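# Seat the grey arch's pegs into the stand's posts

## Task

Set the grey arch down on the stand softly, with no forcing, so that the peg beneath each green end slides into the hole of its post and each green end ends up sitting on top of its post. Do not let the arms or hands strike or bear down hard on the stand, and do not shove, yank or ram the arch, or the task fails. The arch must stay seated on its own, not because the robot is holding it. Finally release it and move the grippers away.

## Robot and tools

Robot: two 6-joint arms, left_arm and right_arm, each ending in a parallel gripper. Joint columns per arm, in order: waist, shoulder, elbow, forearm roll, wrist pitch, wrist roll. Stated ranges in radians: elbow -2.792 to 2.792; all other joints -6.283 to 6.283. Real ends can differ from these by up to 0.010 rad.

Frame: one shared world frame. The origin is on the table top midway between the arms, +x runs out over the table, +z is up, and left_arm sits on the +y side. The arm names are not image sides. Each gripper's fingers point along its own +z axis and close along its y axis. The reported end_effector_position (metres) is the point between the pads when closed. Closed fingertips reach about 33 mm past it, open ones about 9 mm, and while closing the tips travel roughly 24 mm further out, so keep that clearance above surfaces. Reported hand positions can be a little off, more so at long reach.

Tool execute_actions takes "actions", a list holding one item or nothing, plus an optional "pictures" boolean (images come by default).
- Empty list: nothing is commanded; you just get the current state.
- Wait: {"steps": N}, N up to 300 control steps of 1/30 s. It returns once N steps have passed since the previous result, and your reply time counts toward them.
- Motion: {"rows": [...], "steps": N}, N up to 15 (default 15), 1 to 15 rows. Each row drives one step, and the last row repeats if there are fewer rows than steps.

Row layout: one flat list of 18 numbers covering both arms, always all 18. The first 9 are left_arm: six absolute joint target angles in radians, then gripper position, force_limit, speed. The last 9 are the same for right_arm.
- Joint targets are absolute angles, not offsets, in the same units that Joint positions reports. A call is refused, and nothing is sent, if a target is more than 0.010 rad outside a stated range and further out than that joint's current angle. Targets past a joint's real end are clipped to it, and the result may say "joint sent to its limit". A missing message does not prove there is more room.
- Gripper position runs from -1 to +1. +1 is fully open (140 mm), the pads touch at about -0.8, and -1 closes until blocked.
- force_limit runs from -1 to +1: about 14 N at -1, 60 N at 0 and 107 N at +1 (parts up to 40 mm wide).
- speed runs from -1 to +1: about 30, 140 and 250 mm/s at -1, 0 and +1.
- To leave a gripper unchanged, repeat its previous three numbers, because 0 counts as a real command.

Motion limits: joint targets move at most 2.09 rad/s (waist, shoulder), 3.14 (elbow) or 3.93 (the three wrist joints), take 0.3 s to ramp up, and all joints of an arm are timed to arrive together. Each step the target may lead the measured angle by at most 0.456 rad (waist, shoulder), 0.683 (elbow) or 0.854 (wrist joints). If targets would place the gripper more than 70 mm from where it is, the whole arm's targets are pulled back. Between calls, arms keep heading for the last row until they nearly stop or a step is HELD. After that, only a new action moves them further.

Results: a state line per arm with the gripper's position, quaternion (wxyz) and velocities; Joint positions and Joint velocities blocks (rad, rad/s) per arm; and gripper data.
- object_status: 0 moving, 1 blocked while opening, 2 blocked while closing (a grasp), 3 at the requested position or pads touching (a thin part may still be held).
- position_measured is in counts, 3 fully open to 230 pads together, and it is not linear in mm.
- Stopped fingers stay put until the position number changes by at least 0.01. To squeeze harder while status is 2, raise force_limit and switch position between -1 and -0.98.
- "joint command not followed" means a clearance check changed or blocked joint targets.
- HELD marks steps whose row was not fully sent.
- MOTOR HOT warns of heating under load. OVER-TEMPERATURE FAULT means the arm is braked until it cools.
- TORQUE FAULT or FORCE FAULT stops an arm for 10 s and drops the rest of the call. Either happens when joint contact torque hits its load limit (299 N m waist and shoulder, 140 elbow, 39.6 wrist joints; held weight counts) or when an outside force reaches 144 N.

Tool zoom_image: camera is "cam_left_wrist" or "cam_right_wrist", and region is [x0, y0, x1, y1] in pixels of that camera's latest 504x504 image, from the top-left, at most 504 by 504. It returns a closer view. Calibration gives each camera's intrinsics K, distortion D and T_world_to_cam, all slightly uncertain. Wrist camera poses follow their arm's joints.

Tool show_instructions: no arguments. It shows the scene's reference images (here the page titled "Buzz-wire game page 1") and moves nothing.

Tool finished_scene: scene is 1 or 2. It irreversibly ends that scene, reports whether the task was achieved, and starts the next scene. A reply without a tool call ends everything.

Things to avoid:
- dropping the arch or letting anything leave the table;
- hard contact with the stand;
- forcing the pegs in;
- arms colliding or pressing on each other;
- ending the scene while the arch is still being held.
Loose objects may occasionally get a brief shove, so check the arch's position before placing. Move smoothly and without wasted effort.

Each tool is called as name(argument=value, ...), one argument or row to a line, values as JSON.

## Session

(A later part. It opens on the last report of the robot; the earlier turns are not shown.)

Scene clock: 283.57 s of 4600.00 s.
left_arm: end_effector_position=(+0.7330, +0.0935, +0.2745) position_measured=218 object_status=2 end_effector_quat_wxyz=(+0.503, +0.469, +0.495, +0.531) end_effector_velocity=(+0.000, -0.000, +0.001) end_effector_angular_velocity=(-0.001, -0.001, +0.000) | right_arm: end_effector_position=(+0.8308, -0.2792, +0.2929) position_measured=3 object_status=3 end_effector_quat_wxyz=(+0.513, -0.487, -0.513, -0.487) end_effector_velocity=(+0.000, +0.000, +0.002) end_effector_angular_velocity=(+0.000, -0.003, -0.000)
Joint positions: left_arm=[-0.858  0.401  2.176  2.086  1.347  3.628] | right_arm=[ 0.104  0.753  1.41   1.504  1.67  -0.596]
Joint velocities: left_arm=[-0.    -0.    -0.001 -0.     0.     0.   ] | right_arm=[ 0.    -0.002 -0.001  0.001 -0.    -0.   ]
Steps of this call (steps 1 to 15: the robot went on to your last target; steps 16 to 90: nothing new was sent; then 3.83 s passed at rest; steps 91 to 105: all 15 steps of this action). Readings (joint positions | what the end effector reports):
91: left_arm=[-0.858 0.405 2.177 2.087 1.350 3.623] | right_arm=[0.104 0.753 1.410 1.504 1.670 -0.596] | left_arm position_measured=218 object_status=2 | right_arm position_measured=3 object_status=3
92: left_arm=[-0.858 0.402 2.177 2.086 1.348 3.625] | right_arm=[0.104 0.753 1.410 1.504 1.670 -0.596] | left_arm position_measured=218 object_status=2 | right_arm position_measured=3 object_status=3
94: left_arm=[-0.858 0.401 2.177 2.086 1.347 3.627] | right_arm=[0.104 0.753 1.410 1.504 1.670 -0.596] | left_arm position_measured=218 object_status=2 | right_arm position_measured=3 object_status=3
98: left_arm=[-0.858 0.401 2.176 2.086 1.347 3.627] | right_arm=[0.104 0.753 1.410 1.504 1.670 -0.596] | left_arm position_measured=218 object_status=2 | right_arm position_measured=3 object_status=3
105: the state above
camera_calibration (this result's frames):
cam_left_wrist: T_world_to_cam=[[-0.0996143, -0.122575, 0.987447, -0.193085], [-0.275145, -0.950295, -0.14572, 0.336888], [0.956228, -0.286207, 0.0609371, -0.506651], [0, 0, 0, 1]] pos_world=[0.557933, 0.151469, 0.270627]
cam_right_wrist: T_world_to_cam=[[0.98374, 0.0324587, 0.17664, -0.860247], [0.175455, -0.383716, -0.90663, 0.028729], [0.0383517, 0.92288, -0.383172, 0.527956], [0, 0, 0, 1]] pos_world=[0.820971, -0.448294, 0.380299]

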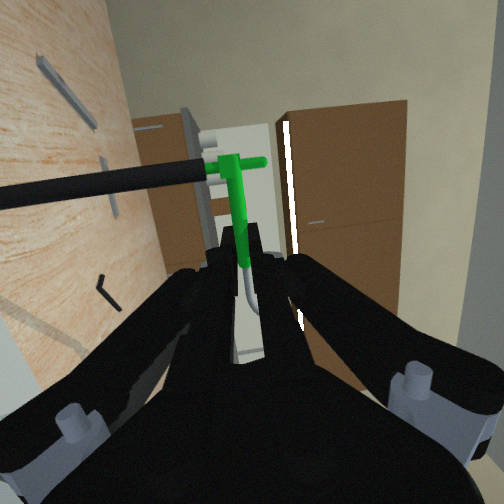

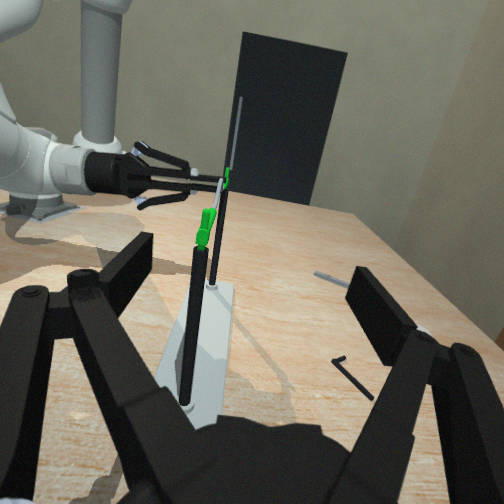

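execute_actions(
  actions=[
    {"rows": [[-0.85562,0.39869,2.17617,2.09027,1.34391,3.62762,-1,0.2,-0.3,0.1042,0.7527,1.4104,1.5038,1.6700,-0.5957,1,0,0]], "steps": 12},
  ],
  pictures=true,
)

zoom_image(
  camera="cam_right_wrist",
  region=[175, 210, 225, 260],
)

zoom_image(
  camera="cam_right_wrist",
  region=[205, 155, 245, 205],
)

zoom_image(
  camera="cam_left_wrist",
  region=[170, 140, 240, 200],
)

Scene clock: 324.93 s of 4600.00 s.
left_arm: end_effector_position=(+0.7338, +0.0935, +0.2756) position_measured=218 object_status=2 end_effector_quat_wxyz=(+0.504, +0.470, +0.494, +0.530) end_effector_velocity=(-0.000, +0.001, +0.001) end_effector_angular_velocity=(-0.000, -0.001, +0.001) | right_arm: end_effector_position=(+0.8308, -0.2792, +0.2929) position_measured=3 object_status=3 end_effector_quat_wxyz=(+0.513, -0.487, -0.513, -0.487) end_effector_velocity=(-0.000, -0.000, +0.002) end_effector_angular_velocity=(+0.001, -0.002, +0.001)
Joint positions: left_arm=[-0.856  0.399  2.176  2.09   1.344  3.628] | right_arm=[ 0.104  0.753  1.41   1.504  1.67  -0.596]
Joint velocities: left_arm=[ 0.    -0.002  0.001 -0.     0.     0.   ] | right_arm=[-0.    -0.001 -0.001  0.     0.001  0.   ]
Steps of this call (steps 1 to 15: the robot went on to your last target; steps 16 to 90: nothing new was sent; then 37.97 s passed at rest; steps 91 to 102: all 12 steps of this action). Readings (joint positions | what the end effector reports):
91: left_arm=[-0.858 0.401 2.176 2.086 1.347 3.628] | right_arm=[0.104 0.753 1.410 1.504 1.670 -0.596] | left_arm position_measured=218 object_status=2 | right_arm position_measured=3 object_status=3
92: left_arm=[-0.857 0.399 2.176 2.089 1.345 3.628] | right_arm=[0.104 0.753 1.410 1.504 1.670 -0.596] | left_arm position_measured=218 object_status=2 | right_arm position_measured=3 object_status=3
94: left_arm=[-0.856 0.399 2.176 2.090 1.344 3.628] | right_arm=[0.104 0.753 1.410 1.504 1.670 -0.596] | left_arm position_measured=218 object_status=2 | right_arm position_measured=3 object_status=3
98: left_arm=[-0.856 0.399 2.176 2.090 1.344 3.628] | right_arm=[0.104 0.753 1.410 1.504 1.670 -0.596] | left_arm position_measured=218 object_status=2 | right_arm position_measured=3 object_status=3
102: the state above
camera_calibration (this result's frames):
cam_left_wrist: T_world_to_cam=[[-0.100156, -0.122088, 0.987453, -0.19378], [-0.278266, -0.949403, -0.145607, 0.339415], [0.955268, -0.289358, 0.0611152, -0.506604], [0, 0, 0, 1]] pos_world=[0.558982, 0.151993, 0.271731]
cam_right_wrist: T_world_to_cam=[[0.98374, 0.0324586, 0.176641, -0.860247], [0.175455, -0.383716, -0.90663, 0.0287288], [0.038352, 0.92288, -0.383172, 0.527955], [0, 0, 0, 1]] pos_world=[0.820971, -0.448294, 0.380299]

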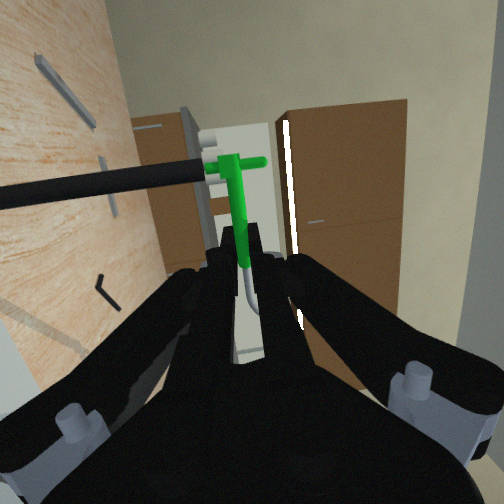

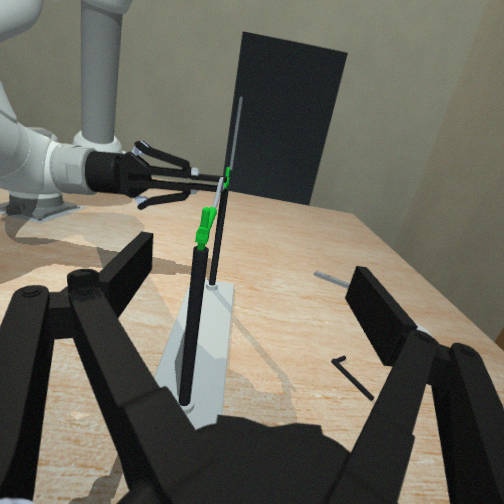

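Region (175, 210, 225, 260) of cam_right_wrist's 504x504 image, scaled by 10.080, with more detail than that image has.

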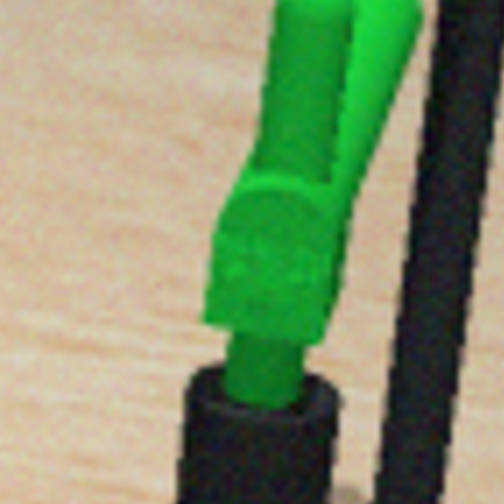

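Region (205, 155, 245, 205) of cam_right_wrist's 504x504 image, scaled by 10.080, with more detail than that image has; it fills the left 403 columns of this view, and the rest is white.

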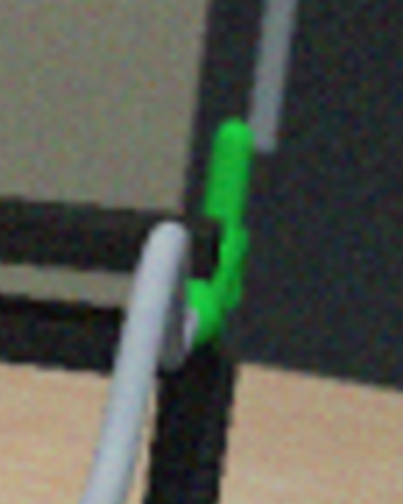

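Region (170, 140, 240, 200) of cam_left_wrist's 504x504 image, scaled by 7.200, with more detail than that image has; it fills the top 432 rows of this view, and the rest is white.

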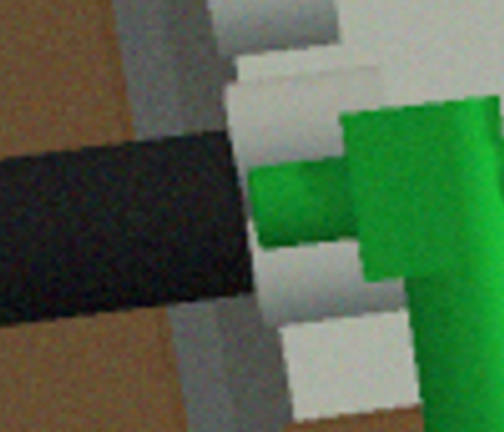

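execute_actions(
  actions=[
    {"rows": [[-0.85562,0.40354,2.17737,2.09155,1.34686,3.62218,-1,0.2,-0.3,0.1042,0.7527,1.4104,1.5038,1.6700,-0.5957,1,0,0]], "steps": 12},
  ],
  pictures=true,
)

zoom_image(
  camera="cam_right_wrist",
  region=[175, 210, 225, 260],
)

zoom_image(
  camera="cam_left_wrist",
  region=[170, 140, 240, 200],
)

Scene clock: 328.13 s of 4600.00 s.
left_arm: end_effector_position=(+0.7337, +0.0936, +0.2724) position_measured=218 object_status=2 end_effector_quat_wxyz=(+0.504, +0.470, +0.494, +0.530) end_effector_velocity=(+0.000, -0.000, -0.000) end_effector_angular_velocity=(-0.000, -0.000, -0.001) | right_arm: end_effector_position=(+0.8308, -0.2792, +0.2929) position_measured=3 object_status=3 end_effector_quat_wxyz=(+0.513, -0.487, -0.513, -0.487) end_effector_velocity=(-0.000, +0.000, +0.001) end_effector_angular_velocity=(+0.001, -0.002, +0.001)
Joint positions: left_arm=[-0.856  0.404  2.177  2.092  1.347  3.622] | right_arm=[ 0.104  0.753  1.41   1.504  1.67  -0.596]
Joint velocities: left_arm=[-0.     0.    -0.     0.001  0.    -0.   ] | right_arm=[ 0.    -0.001 -0.    -0.     0.001 -0.   ]
Steps of this call (steps 1 to 15: the robot went on to your last target; steps 16 to 84: nothing new was sent; steps 85 to 96: all 12 steps of this action). Readings (joint positions | what the end effector reports):
85: left_arm=[-0.856 0.399 2.176 2.090 1.344 3.628] | right_arm=[0.104 0.753 1.410 1.504 1.670 -0.596] | left_arm position_measured=218 object_status=2 | right_arm position_measured=3 object_status=3
86: left_arm=[-0.856 0.402 2.177 2.091 1.345 3.625] | right_arm=[0.104 0.753 1.410 1.504 1.670 -0.596] | left_arm position_measured=218 object_status=2 | right_arm position_measured=3 object_status=3
88: left_arm=[-0.856 0.404 2.177 2.092 1.347 3.623] | right_arm=[0.104 0.753 1.410 1.504 1.670 -0.596] | left_arm position_measured=218 object_status=2 | right_arm position_measured=3 object_status=3
92: left_arm=[-0.856 0.404 2.177 2.092 1.347 3.622] | right_arm=[0.104 0.753 1.410 1.504 1.670 -0.596] | left_arm position_measured=218 object_status=2 | right_arm position_measured=3 object_status=3
96: the state above
camera_calibration (this result's frames):
cam_left_wrist: T_world_to_cam=[[-0.0999291, -0.122424, 0.987434, -0.190714], [-0.278415, -0.949319, -0.145874, 0.339212], [0.955248, -0.289494, 0.0607799, -0.506174], [0, 0, 0, 1]] pos_world=[0.558906, 0.152138, 0.268565]
cam_right_wrist: T_world_to_cam=[[0.98374, 0.0324587, 0.176641, -0.860247], [0.175455, -0.383716, -0.90663, 0.0287288], [0.0383519, 0.92288, -0.383172, 0.527955], [0, 0, 0, 1]] pos_world=[0.820971, -0.448294, 0.380299]

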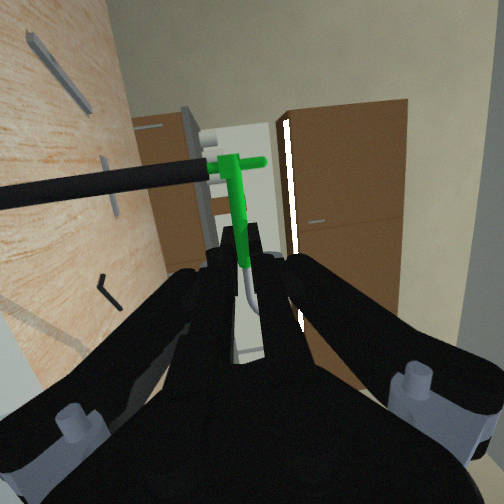

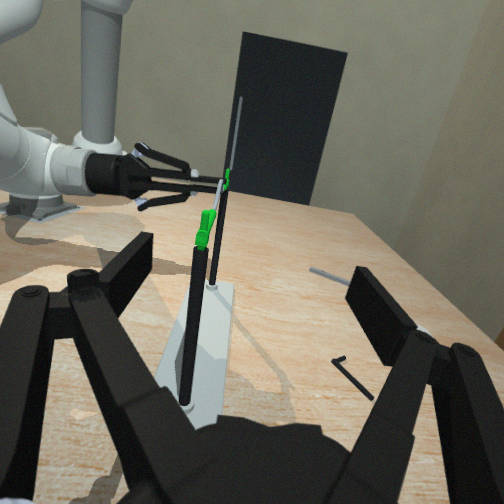

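Region (175, 210, 225, 260) of cam_right_wrist's 504x504 image, scaled by 10.080, with more detail than that image has.

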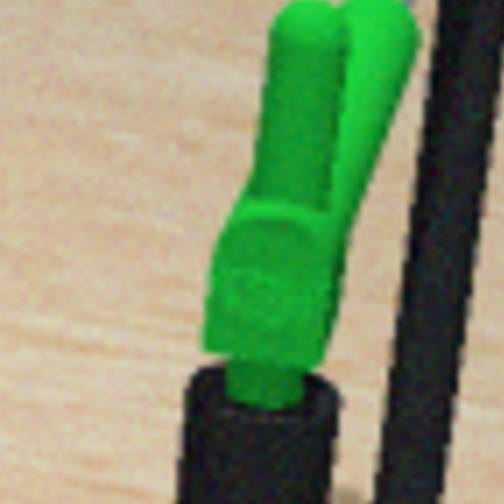

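Region (170, 140, 240, 200) of cam_left_wrist's 504x504 image, scaled by 7.200, with more detail than that image has; it fills the top 432 rows of this view, and the rest is white.

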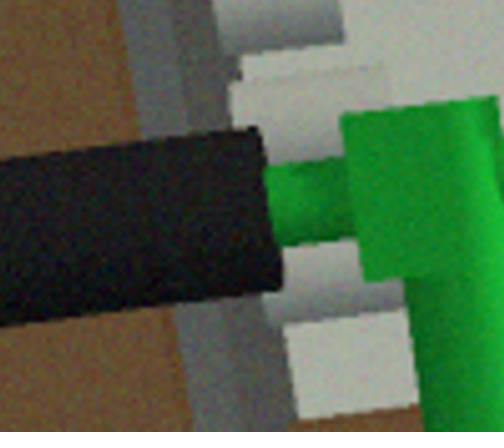

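execute_actions(
  actions=[
    {"rows": [[-0.85562,0.41001,2.17897,2.09326,1.35079,3.61493,-1,0.2,-0.3,0.1042,0.7527,1.4104,1.5038,1.6700,-0.5957,1,0,0]], "steps": 12},
  ],
  pictures=true,
)

zoom_image(
  camera="cam_right_wrist",
  region=[175, 210, 225, 260],
)

zoom_image(
  camera="cam_left_wrist",
  region=[170, 140, 240, 200],
)

Scene clock: 331.73 s of 4600.00 s.
left_arm: end_effector_position=(+0.7337, +0.0936, +0.2686) position_measured=218 object_status=2 end_effector_quat_wxyz=(+0.504, +0.470, +0.494, +0.530) end_effector_velocity=(-0.000, -0.000, -0.001) end_effector_angular_velocity=(+0.001, +0.001, -0.001) | right_arm: end_effector_position=(+0.8308, -0.2792, +0.2929) position_measured=3 object_status=3 end_effector_quat_wxyz=(+0.513, -0.487, -0.513, -0.487) end_effector_velocity=(-0.000, +0.000, +0.001) end_effector_angular_velocity=(+0.001, -0.000, +0.000)
Joint positions: left_arm=[-0.856  0.41   2.179  2.093  1.351  3.615] | right_arm=[ 0.104  0.753  1.41   1.504  1.67  -0.596]
Joint velocities: left_arm=[ 0.     0.001  0.001  0.001 -0.    -0.   ] | right_arm=[ 0.    -0.001  0.001  0.001  0.     0.   ]
Steps of this call (steps 1 to 15: the robot went on to your last target; steps 16 to 90: nothing new was sent; then 0.20 s passed at rest; steps 91 to 102: all 12 steps of this action). Readings (joint positions | what the end effector reports):
91: left_arm=[-0.856 0.404 2.177 2.092 1.347 3.622] | right_arm=[0.104 0.753 1.410 1.504 1.670 -0.596] | left_arm position_measured=218 object_status=2 | right_arm position_measured=3 object_status=3
92: left_arm=[-0.856 0.407 2.177 2.092 1.349 3.618] | right_arm=[0.104 0.753 1.410 1.504 1.670 -0.596] | left_arm position_measured=218 object_status=2 | right_arm position_measured=3 object_status=3
94: left_arm=[-0.856 0.410 2.178 2.092 1.351 3.615] | right_arm=[0.104 0.753 1.410 1.504 1.670 -0.596] | left_arm position_measured=218 object_status=2 | right_arm position_measured=3 object_status=3
98: left_arm=[-0.856 0.410 2.179 2.093 1.351 3.615] | right_arm=[0.104 0.753 1.410 1.504 1.670 -0.596] | left_arm position_measured=218 object_status=2 | right_arm position_measured=3 object_status=3
102: the state above
camera_calibration (this result's frames):
cam_left_wrist: T_world_to_cam=[[-0.100122, -0.122006, 0.987467, -0.186915], [-0.27851, -0.949343, -0.145534, 0.33861], [0.9552, -0.28959, 0.0610701, -0.505914], [0, 0, 0, 1]] pos_world=[0.558841, 0.152145, 0.264748]
cam_right_wrist: T_world_to_cam=[[0.98374, 0.0324586, 0.176641, -0.860247], [0.175456, -0.383716, -0.90663, 0.0287289], [0.038352, 0.92288, -0.383172, 0.527955], [0, 0, 0, 1]] pos_world=[0.820971, -0.448294, 0.380299]

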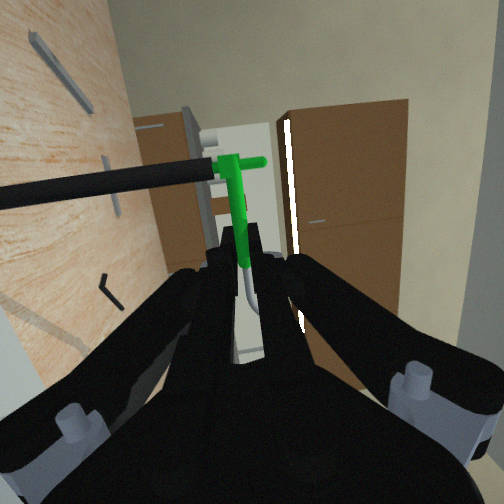

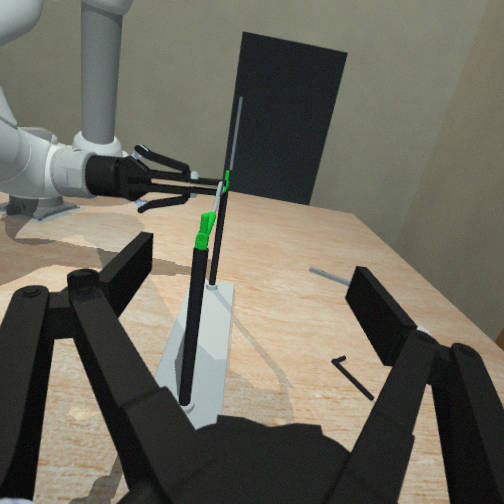

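Region (175, 210, 225, 260) of cam_right_wrist's 504x504 image, scaled by 10.080, with more detail than that image has.

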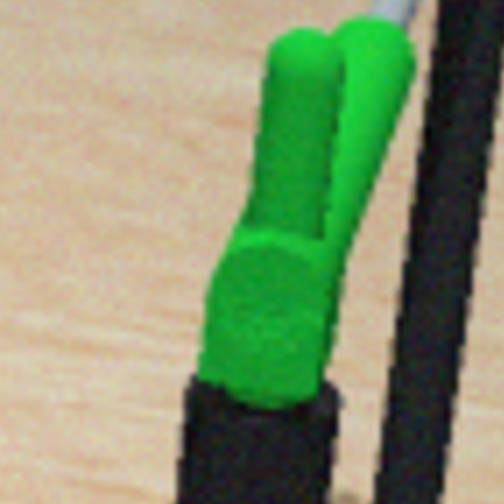

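Region (170, 140, 240, 200) of cam_left_wrist's 504x504 image, scaled by 7.200, with more detail than that image has; it fills the top 432 rows of this view, and the rest is white.

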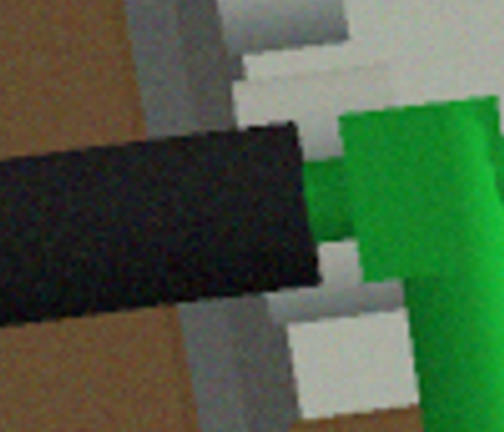

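execute_actions(
  actions=[
    {"rows": [[-0.85562,0.41486,2.18017,2.09454,1.35374,3.60949,-1,0.2,-0.3,0.1042,0.7527,1.4104,1.5038,1.6700,-0.5957,1,0,0]], "steps": 12},
  ],
  pictures=true,
)

zoom_image(
  camera="cam_right_wrist",
  region=[175, 210, 225, 260],
)

zoom_image(
  camera="cam_left_wrist",
  region=[170, 140, 240, 200],
)

Scene clock: 338.33 s of 4600.00 s.
left_arm: end_effector_position=(+0.7336, +0.0938, +0.2654) position_measured=218 object_status=2 end_effector_quat_wxyz=(+0.504, +0.470, +0.494, +0.530) end_effector_velocity=(+0.000, +0.000, -0.000) end_effector_angular_velocity=(-0.000, +0.000, +0.000) | right_arm: end_effector_position=(+0.8308, -0.2792, +0.2929) position_measured=3 object_status=3 end_effector_quat_wxyz=(+0.513, -0.487, -0.513, -0.487) end_effector_velocity=(+0.000, -0.000, +0.000) end_effector_angular_velocity=(-0.001, +0.000, -0.000)
Joint positions: left_arm=[-0.856  0.415  2.18   2.095  1.354  3.609] | right_arm=[ 0.104  0.753  1.41   1.504  1.67  -0.596]
Joint velocities: left_arm=[-0.  0. -0. -0. -0. -0.] | right_arm=[-0.    -0.    -0.    -0.001 -0.     0.001]
Steps of this call (steps 1 to 15: the robot went on to your last target; steps 16 to 90: nothing new was sent; then 3.20 s passed at rest; steps 91 to 102: all 12 steps of this action). Readings (joint positions | what the end effector reports):
91: left_arm=[-0.856 0.410 2.179 2.093 1.351 3.615] | right_arm=[0.104 0.753 1.410 1.504 1.670 -0.596] | left_arm position_measured=218 object_status=2 | right_arm position_measured=3 object_status=3
92: left_arm=[-0.856 0.413 2.180 2.094 1.352 3.611] | right_arm=[0.104 0.753 1.410 1.504 1.670 -0.596] | left_arm position_measured=218 object_status=2 | right_arm position_measured=3 object_status=3
94: left_arm=[-0.856 0.415 2.180 2.095 1.353 3.610] | right_arm=[0.104 0.753 1.410 1.504 1.670 -0.596] | left_arm position_measured=218 object_status=2 | right_arm position_measured=3 object_status=3
98: left_arm=[-0.856 0.415 2.180 2.095 1.354 3.609] | right_arm=[0.104 0.753 1.410 1.504 1.670 -0.596] | left_arm position_measured=218 object_status=2 | right_arm position_measured=3 object_status=3
102: the state above
camera_calibration (this result's frames):
cam_left_wrist: T_world_to_cam=[[-0.0999055, -0.122276, 0.987455, -0.183882], [-0.278657, -0.949268, -0.145741, 0.338436], [0.95518, -0.289721, 0.060764, -0.505489], [0, 0, 0, 1]] pos_world=[0.55877, 0.152331, 0.261614]
cam_right_wrist: T_world_to_cam=[[0.98374, 0.0324586, 0.176641, -0.860247], [0.175456, -0.383716, -0.90663, 0.0287289], [0.038352, 0.922881, -0.383172, 0.527955], [0, 0, 0, 1]] pos_world=[0.820971, -0.448294, 0.380299]

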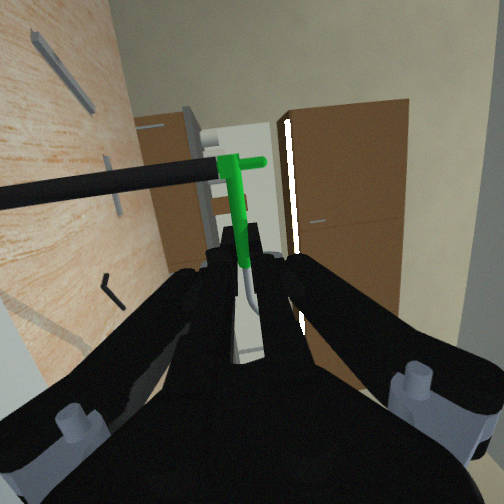

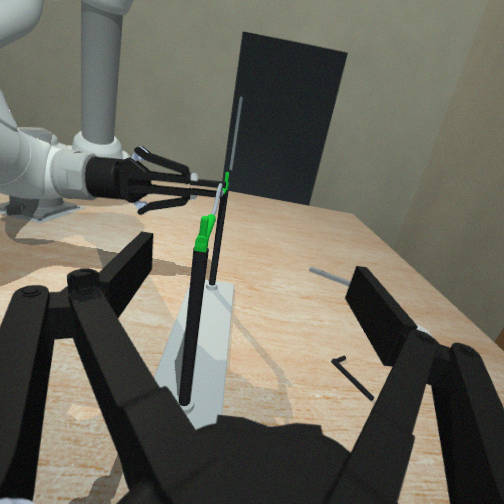

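Region (175, 210, 225, 260) of cam_right_wrist's 504x504 image, scaled by 10.080, with more detail than that image has.

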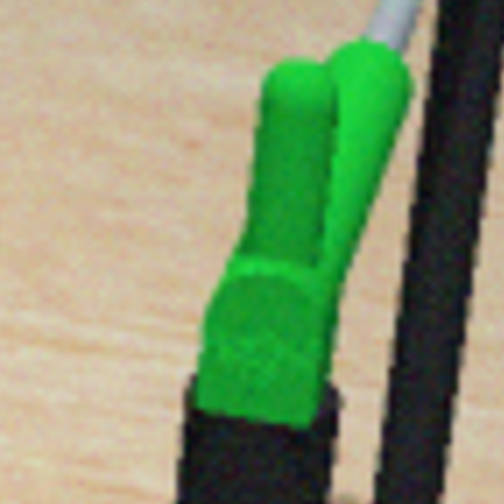

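Region (170, 140, 240, 200) of cam_left_wrist's 504x504 image, scaled by 7.200, with more detail than that image has; it fills the top 432 rows of this view, and the rest is white.

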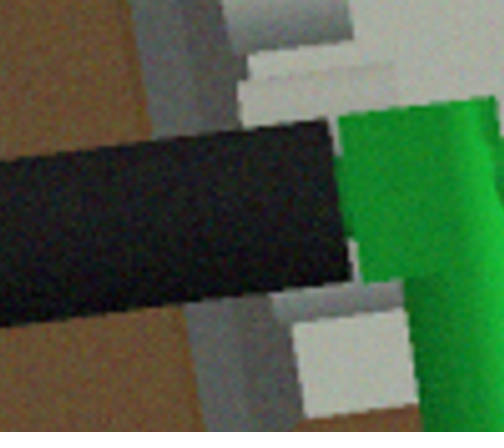

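execute_actions(
  actions=[
    {"rows": [[-0.85562,0.41648,2.18057,2.09497,1.35472,3.60768,-1,0.2,-0.3,0.1042,0.7527,1.4104,1.5038,1.6700,-0.5957,1,0,0]], "steps": 10},
  ],
  pictures=true,
)

zoom_image(
  camera="cam_right_wrist",
  region=[175, 210, 225, 260],
)

zoom_image(
  camera="cam_left_wrist",
  region=[170, 140, 240, 200],
)

Scene clock: 344.07 s of 4600.00 s.
left_arm: end_effector_position=(+0.7336, +0.0937, +0.2647) position_measured=218 object_status=2 end_effector_quat_wxyz=(+0.504, +0.470, +0.494, +0.530) end_effector_velocity=(-0.000, +0.001, -0.001) end_effector_angular_velocity=(+0.002, +0.001, +0.000) | right_arm: end_effector_position=(+0.8308, -0.2792, +0.2929) position_measured=3 object_status=3 end_effector_quat_wxyz=(+0.513, -0.487, -0.513, -0.487) end_effector_velocity=(-0.000, +0.000, +0.000) end_effector_angular_velocity=(+0.001, +0.001, +0.001)
Joint positions: left_arm=[-0.856  0.416  2.18   2.095  1.355  3.608] | right_arm=[ 0.104  0.753  1.41   1.504  1.67  -0.596]
Joint velocities: left_arm=[0.    0.001 0.002 0.    0.    0.   ] | right_arm=[ 0.    -0.     0.001  0.001  0.001  0.   ]
Steps of this call (steps 1 to 15: the robot went on to your last target; steps 16 to 90: nothing new was sent; then 2.40 s passed at rest; steps 91 to 100: all 10 steps of this action). Readings (joint positions | what the end effector reports):
91: left_arm=[-0.856 0.415 2.180 2.095 1.354 3.609] | right_arm=[0.104 0.753 1.410 1.504 1.670 -0.596] | left_arm position_measured=218 object_status=2 | right_arm position_measured=3 object_status=3
92: left_arm=[-0.856 0.416 2.180 2.095 1.354 3.608] | right_arm=[0.104 0.753 1.410 1.504 1.670 -0.596] | left_arm position_measured=218 object_status=2 | right_arm position_measured=3 object_status=3
94: left_arm=[-0.856 0.416 2.180 2.095 1.355 3.608] | right_arm=[0.104 0.753 1.410 1.504 1.670 -0.596] | left_arm position_measured=218 object_status=2 | right_arm position_measured=3 object_status=3
98: left_arm=[-0.856 0.416 2.180 2.095 1.355 3.608] | right_arm=[0.104 0.753 1.410 1.504 1.670 -0.596] | left_arm position_measured=218 object_status=2 | right_arm position_measured=3 object_status=3
100: the state above
camera_calibration (this result's frames):
cam_left_wrist: T_world_to_cam=[[-0.100241, -0.121814, 0.987478, -0.183011], [-0.278638, -0.949327, -0.145393, 0.338139], [0.95515, -0.289724, 0.0612199, -0.505613], [0, 0, 0, 1]] pos_world=[0.558809, 0.152224, 0.260836]
cam_right_wrist: T_world_to_cam=[[0.98374, 0.0324587, 0.176641, -0.860247], [0.175455, -0.383716, -0.90663, 0.0287289], [0.0383518, 0.92288, -0.383172, 0.527956], [0, 0, 0, 1]] pos_world=[0.820971, -0.448294, 0.380299]

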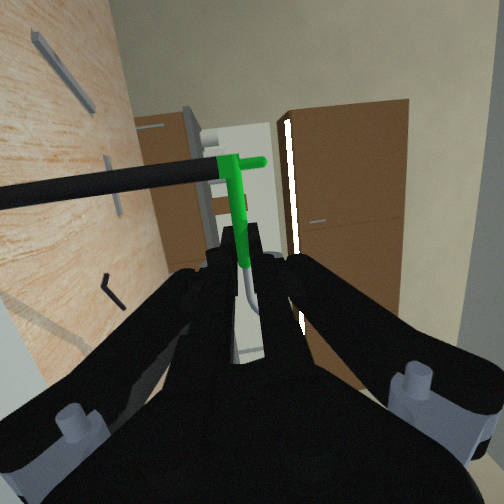

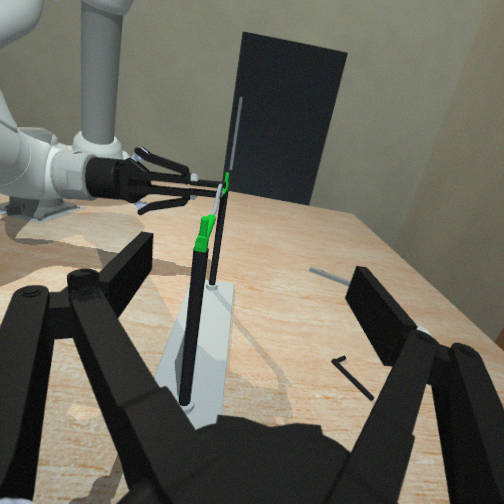

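Region (175, 210, 225, 260) of cam_right_wrist's 504x504 image, scaled by 10.080, with more detail than that image has.

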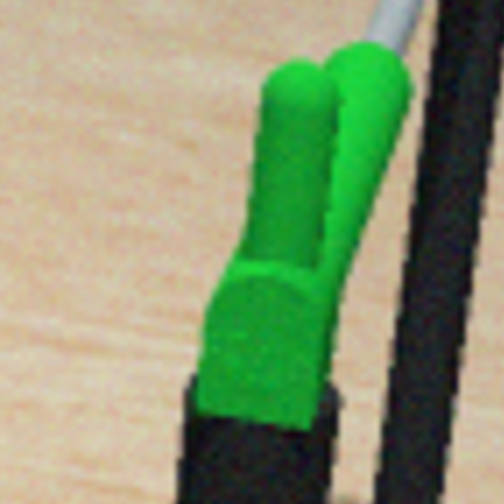

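Region (170, 140, 240, 200) of cam_left_wrist's 504x504 image, scaled by 7.200, with more detail than that image has; it fills the top 432 rows of this view, and the rest is white.

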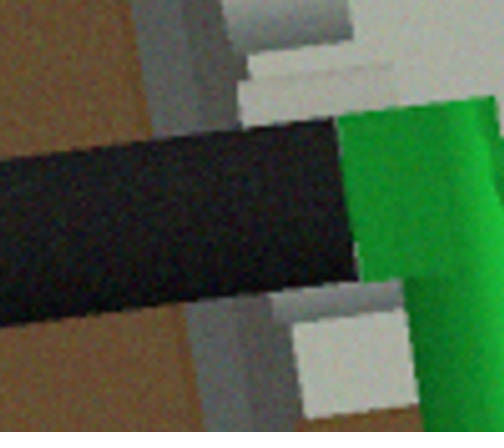

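execute_actions(
  actions=[
    {"rows": [[-0.85562,0.41648,2.18057,2.09497,1.35472,3.60768,-0.3,0.2,-0.5,0.1042,0.7527,1.4104,1.5038,1.6700,-0.5957,1,0,0]], "steps": 15},
  ],
  pictures=true,
)

zoom_image(
  camera="cam_left_wrist",
  region=[170, 140, 300, 280],
)

zoom_image(
  camera="cam_right_wrist",
  region=[175, 160, 255, 260],
)

Scene clock: 348.30 s of 4600.00 s.
left_arm: end_effector_position=(+0.7335, +0.0938, +0.2645) position_measured=167 object_status=0 end_effector_quat_wxyz=(+0.504, +0.470, +0.494, +0.530) end_effector_velocity=(-0.000, -0.000, -0.000) end_effector_angular_velocity=(+0.000, +0.001, -0.001) | right_arm: end_effector_position=(+0.8308, -0.2792, +0.2929) position_measured=3 object_status=3 end_effector_quat_wxyz=(+0.513, -0.487, -0.513, -0.487) end_effector_velocity=(-0.001, -0.000, +0.001) end_effector_angular_velocity=(+0.001, -0.000, +0.001)
Joint positions: left_arm=[-0.856  0.416  2.181  2.095  1.355  3.608] | right_arm=[ 0.104  0.753  1.41   1.504  1.67  -0.596]
Joint velocities: left_arm=[-0.    -0.     0.     0.    -0.001  0.   ] | right_arm=[-0.    -0.001  0.001  0.     0.001 -0.   ]
Steps of this call (steps 1 to 15: the robot went on to your last target; steps 16 to 90: nothing new was sent; then 0.73 s passed at rest; steps 91 to 105: all 15 steps of this action). Readings (joint positions | what the end effector reports):
91: left_arm=[-0.856 0.416 2.181 2.095 1.355 3.608] | right_arm=[0.104 0.753 1.410 1.504 1.670 -0.596] | left_arm position_measured=218 object_status=0 | right_arm position_measured=3 object_status=3
92: left_arm=[-0.856 0.416 2.181 2.095 1.355 3.608] | right_arm=[0.104 0.753 1.410 1.504 1.670 -0.596] | left_arm position_measured=218 object_status=0 | right_arm position_measured=3 object_status=3
94: left_arm=[-0.856 0.416 2.181 2.095 1.355 3.608] | right_arm=[0.104 0.753 1.410 1.504 1.670 -0.596] | left_arm position_measured=207 object_status=0 | right_arm position_measured=3 object_status=3
98: left_arm=[-0.856 0.416 2.181 2.095 1.355 3.608] | right_arm=[0.104 0.753 1.410 1.504 1.670 -0.596] | left_arm position_measured=188 object_status=0 | right_arm position_measured=3 object_status=3
105: the state above
camera_calibration (this result's frames):
cam_left_wrist: T_world_to_cam=[[-0.0999333, -0.122251, 0.987455, -0.182923], [-0.278755, -0.949241, -0.145731, 0.338378], [0.955149, -0.289821, 0.0607827, -0.505311], [0, 0, 0, 1]] pos_world=[0.558691, 0.15239, 0.260655]
cam_right_wrist: T_world_to_cam=[[0.98374, 0.0324587, 0.176641, -0.860247], [0.175455, -0.383716, -0.90663, 0.0287288], [0.0383518, 0.92288, -0.383172, 0.527956], [0, 0, 0, 1]] pos_world=[0.820971, -0.448294, 0.380299]

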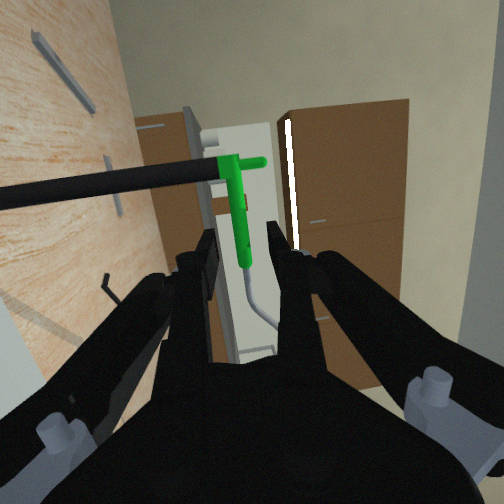

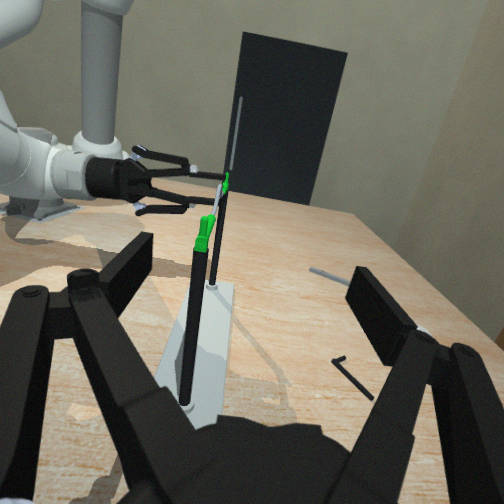

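Region (170, 140, 300, 280) of cam_left_wrist's 504x504 image, scaled by 3.600, with more detail than that image has; it fills the left 468 columns of this view, and the rest is white.

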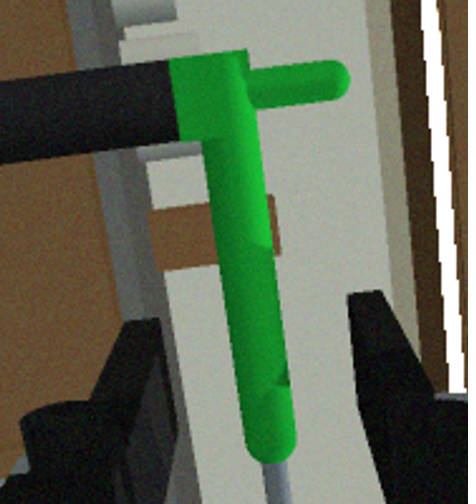

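Region (175, 160, 255, 260) of cam_right_wrist's 504x504 image, scaled by 5.040, with more detail than that image has; it fills the left 403 columns of this view, and the rest is white.

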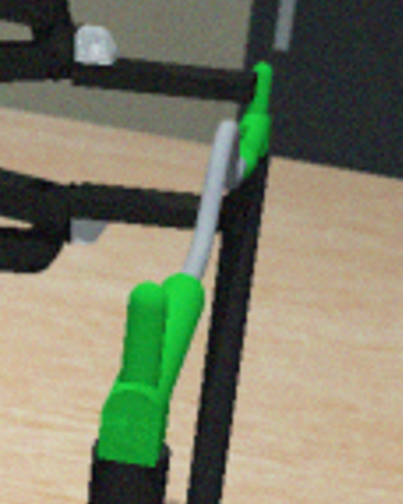

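execute_actions(
  actions=[
    {"rows": [[-0.9342,0.3847,2.2354,2.0296,1.4045,3.6091,-0.3,0.2,-0.5,-0.16,0.7527,1.4104,1.5038,1.6700,-0.5957,1,0,0]], "steps": 15},
  ],
  pictures=false,
)

execute_actions(
  actions=[
    {"rows": [[-0.9789,0.1922,2.1924,1.9414,1.3323,3.8383,-0.3,0.2,-0.5,-0.05,0.7527,1.4104,1.5038,1.6700,-0.5957,1,0,0]], "steps": 15},
  ],
  pictures=false,
)

execute_actions(
  actions=[
    {"steps": 15},
  ],
  pictures=true,
)

Scene clock: 354.40 s of 4600.00 s.
left_arm: end_effector_position=(+0.6844, +0.0937, +0.2671) position_measured=167 object_status=3 end_effector_quat_wxyz=(+0.504, +0.470, +0.492, +0.532) end_effector_velocity=(-0.000, +0.000, -0.001) end_effector_angular_velocity=(+0.002, +0.001, -0.000) | right_arm: end_effector_position=(+0.8807, -0.5147, +0.2929) position_measured=3 object_status=3 end_effector_quat_wxyz=(+0.445, -0.549, -0.445, -0.549) end_effector_velocity=(+0.014, -0.176, +0.001) end_effector_angular_velocity=(+0.000, -0.001, -0.190)
Joint positions: left_arm=[-0.934  0.385  2.235  2.03   1.404  3.609] | right_arm=[-0.157  0.753  1.41   1.504  1.67  -0.596]
Joint velocities: left_arm=[ 0.     0.001  0.001  0.    -0.     0.   ] | right_arm=[-0.191  0.    -0.002 -0.     0.002  0.001]
Steps of this call (steps 1 to 15: the robot went on to your last target; steps 16 to 90: nothing new was sent; then 2.60 s passed at rest; steps 91 to 105: all 15 steps of this action). Readings (joint positions | what the end effector reports):
91: left_arm=[-0.856 0.416 2.181 2.095 1.355 3.608] | right_arm=[0.104 0.753 1.410 1.504 1.670 -0.596] | left_arm position_measured=167 object_status=3 | right_arm position_measured=3 object_status=3
92: left_arm=[-0.860 0.415 2.183 2.091 1.357 3.608] | right_arm=[0.100 0.753 1.410 1.504 1.670 -0.596] | left_arm position_measured=167 object_status=3 | right_arm position_measured=3 object_status=3
94: left_arm=[-0.891 0.402 2.205 2.065 1.378 3.608] | right_arm=[0.069 0.753 1.410 1.504 1.670 -0.596] | left_arm position_measured=167 object_status=3 | right_arm position_measured=3 object_status=3
98: left_arm=[-0.934 0.385 2.235 2.030 1.404 3.609] | right_arm=[-0.021 0.753 1.410 1.504 1.670 -0.596] | left_arm position_measured=167 object_status=3 | right_arm position_measured=3 object_status=3
105: the state above

Scene clock: 354.90 s of 4600.00 s.
left_arm: end_effector_position=(+0.6611, +0.0902, +0.3779) position_measured=167 object_status=3 end_effector_quat_wxyz=(+0.503, +0.469, +0.495, +0.531) end_effector_velocity=(-0.000, +0.000, -0.000) end_effector_angular_velocity=(+0.000, +0.001, +0.000) | right_arm: end_effector_position=(+0.8677, -0.4166, +0.2929) position_measured=3 object_status=3 end_effector_quat_wxyz=(+0.474, -0.525, -0.474, -0.525) end_effector_velocity=(-0.000, +0.000, +0.002) end_effector_angular_velocity=(-0.000, -0.003, +0.001)
Joint positions: left_arm=[-0.979  0.192  2.192  1.941  1.332  3.838] | right_arm=[-0.05   0.753  1.41   1.504  1.67  -0.596]
Joint velocities: left_arm=[-0.    -0.    -0.    -0.001 -0.     0.001] | right_arm=[ 0.    -0.002 -0.    -0.     0.001 -0.001]
Steps of this call (steps 1 to 15: all 15 steps of this action). Readings (joint positions | what the end effector reports):
1: left_arm=[-0.934 0.384 2.235 2.029 1.404 3.609] | right_arm=[-0.160 0.753 1.410 1.504 1.670 -0.596] | left_arm position_measured=167 object_status=3 | right_arm position_measured=3 object_status=3
2: left_arm=[-0.935 0.380 2.235 2.027 1.403 3.615] | right_arm=[-0.157 0.753 1.410 1.504 1.670 -0.596] | left_arm position_measured=167 object_status=3 | right_arm position_measured=3 object_status=3
4: left_arm=[-0.943 0.349 2.228 2.013 1.391 3.653] | right_arm=[-0.127 0.753 1.410 1.504 1.670 -0.596] | left_arm position_measured=167 object_status=3 | right_arm position_measured=3 object_status=3
8: left_arm=[-0.969 0.233 2.202 1.961 1.348 3.789] | right_arm=[-0.053 0.753 1.410 1.504 1.670 -0.596] | left_arm position_measured=167 object_status=3 | right_arm position_measured=3 object_status=3
15: the state above

Scene clock: 355.40 s of 4600.00 s.
left_arm: end_effector_position=(+0.6611, +0.0902, +0.3780) position_measured=167 object_status=3 end_effector_quat_wxyz=(+0.503, +0.469, +0.495, +0.531) end_effector_velocity=(-0.000, +0.001, +0.001) end_effector_angular_velocity=(-0.001, -0.000, +0.001) | right_arm: end_effector_position=(+0.8677, -0.4166, +0.2929) position_measured=3 object_status=3 end_effector_quat_wxyz=(+0.474, -0.525, -0.474, -0.525) end_effector_velocity=(-0.001, +0.000, -0.000) end_effector_angular_velocity=(+0.000, +0.001, -0.000)
Joint positions: left_arm=[-0.979  0.192  2.192  1.941  1.332  3.838] | right_arm=[-0.05   0.753  1.41   1.504  1.67  -0.596]
Joint velocities: left_arm=[ 0.    -0.001  0.    -0.001  0.     0.   ] | right_arm=[-0.    -0.001  0.002  0.    -0.    -0.   ]
Steps of this call (steps 1 to 15: the robot went on to your last target). Readings (joint positions | what the end effector reports):
1: left_arm=[-0.979 0.192 2.192 1.941 1.332 3.838] | right_arm=[-0.050 0.753 1.410 1.504 1.670 -0.596] | left_arm position_measured=167 object_status=3 | right_arm position_measured=3 object_status=3
2: left_arm=[-0.979 0.192 2.192 1.941 1.332 3.838] | right_arm=[-0.050 0.753 1.410 1.504 1.670 -0.596] | left_arm position_measured=167 object_status=3 | right_arm position_measured=3 object_status=3
4: left_arm=[-0.979 0.192 2.192 1.941 1.332 3.838] | right_arm=[-0.050 0.753 1.410 1.504 1.670 -0.596] | left_arm position_measured=167 object_status=3 | right_arm position_measured=3 object_status=3
8: left_arm=[-0.979 0.192 2.192 1.941 1.332 3.838] | right_arm=[-0.050 0.753 1.410 1.504 1.670 -0.596] | left_arm position_measured=167 object_status=3 | right_arm position_measured=3 object_status=3
15: the state above
All arms were judged still, so your last target was given up. Only a new action makes them travel on or press farther. Fingers that are still opening or closing keep moving.
camera_calibration (this result's frames):
cam_left_wrist: T_world_to_cam=[[-0.0997219, -0.122604, 0.987433, -0.302819], [-0.275362, -0.950221, -0.145793, 0.329196], [0.956154, -0.286441, 0.0609972, -0.445151], [0, 0, 0, 1]] pos_world=[0.486084, 0.148173, 0.374161]
cam_right_wrist: T_world_to_cam=[[0.977056, -0.119049, 0.176604, -0.949368], [0.114394, -0.406107, -0.906637, 0.0131812], [0.179654, 0.906038, -0.383171, 0.523667], [0, 0, 0, 1]] pos_world=[0.831998, -0.58213, 0.380267]

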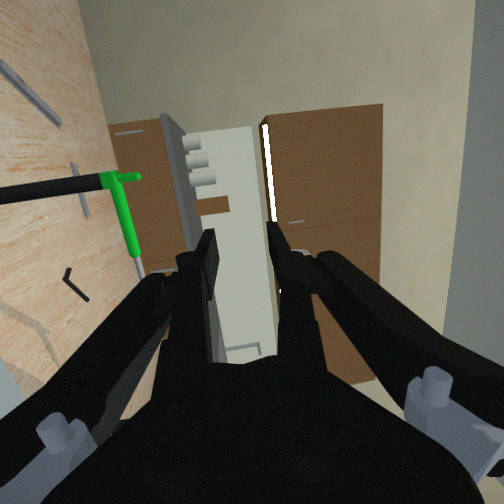

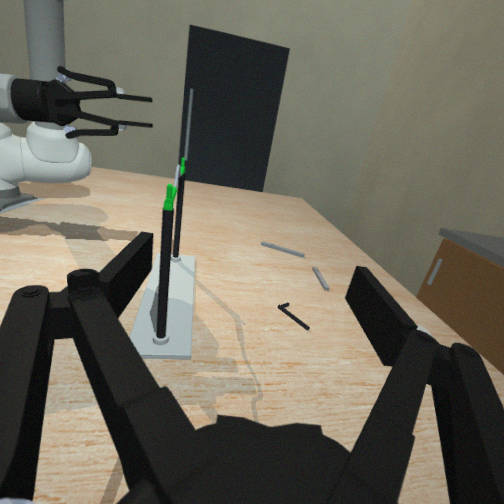

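zoom_image(
  camera="cam_right_wrist",
  region=[140, 140, 220, 240],
)

zoom_image(
  camera="cam_left_wrist",
  region=[60, 140, 180, 280],
)

Region (140, 140, 220, 240) of cam_right_wrist's 504x504 image, scaled by 5.040, with more detail than that image has; it fills the left 403 columns of this view, and the rest is white.

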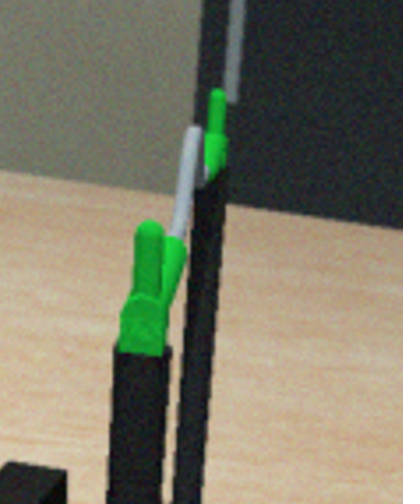

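Region (60, 140, 180, 280) of cam_left_wrist's 504x504 image, scaled by 3.600, with more detail than that image has; it fills the left 432 columns of this view, and the rest is white.

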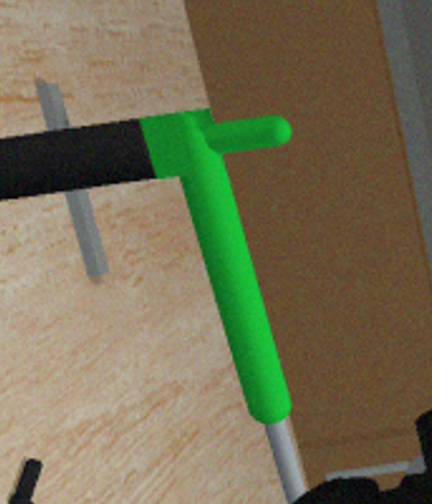

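Both blocks are resting on their post tops, and both arms have moved clear.

finished_scene(
  scene=2,
)

The scene is finished: the task was done.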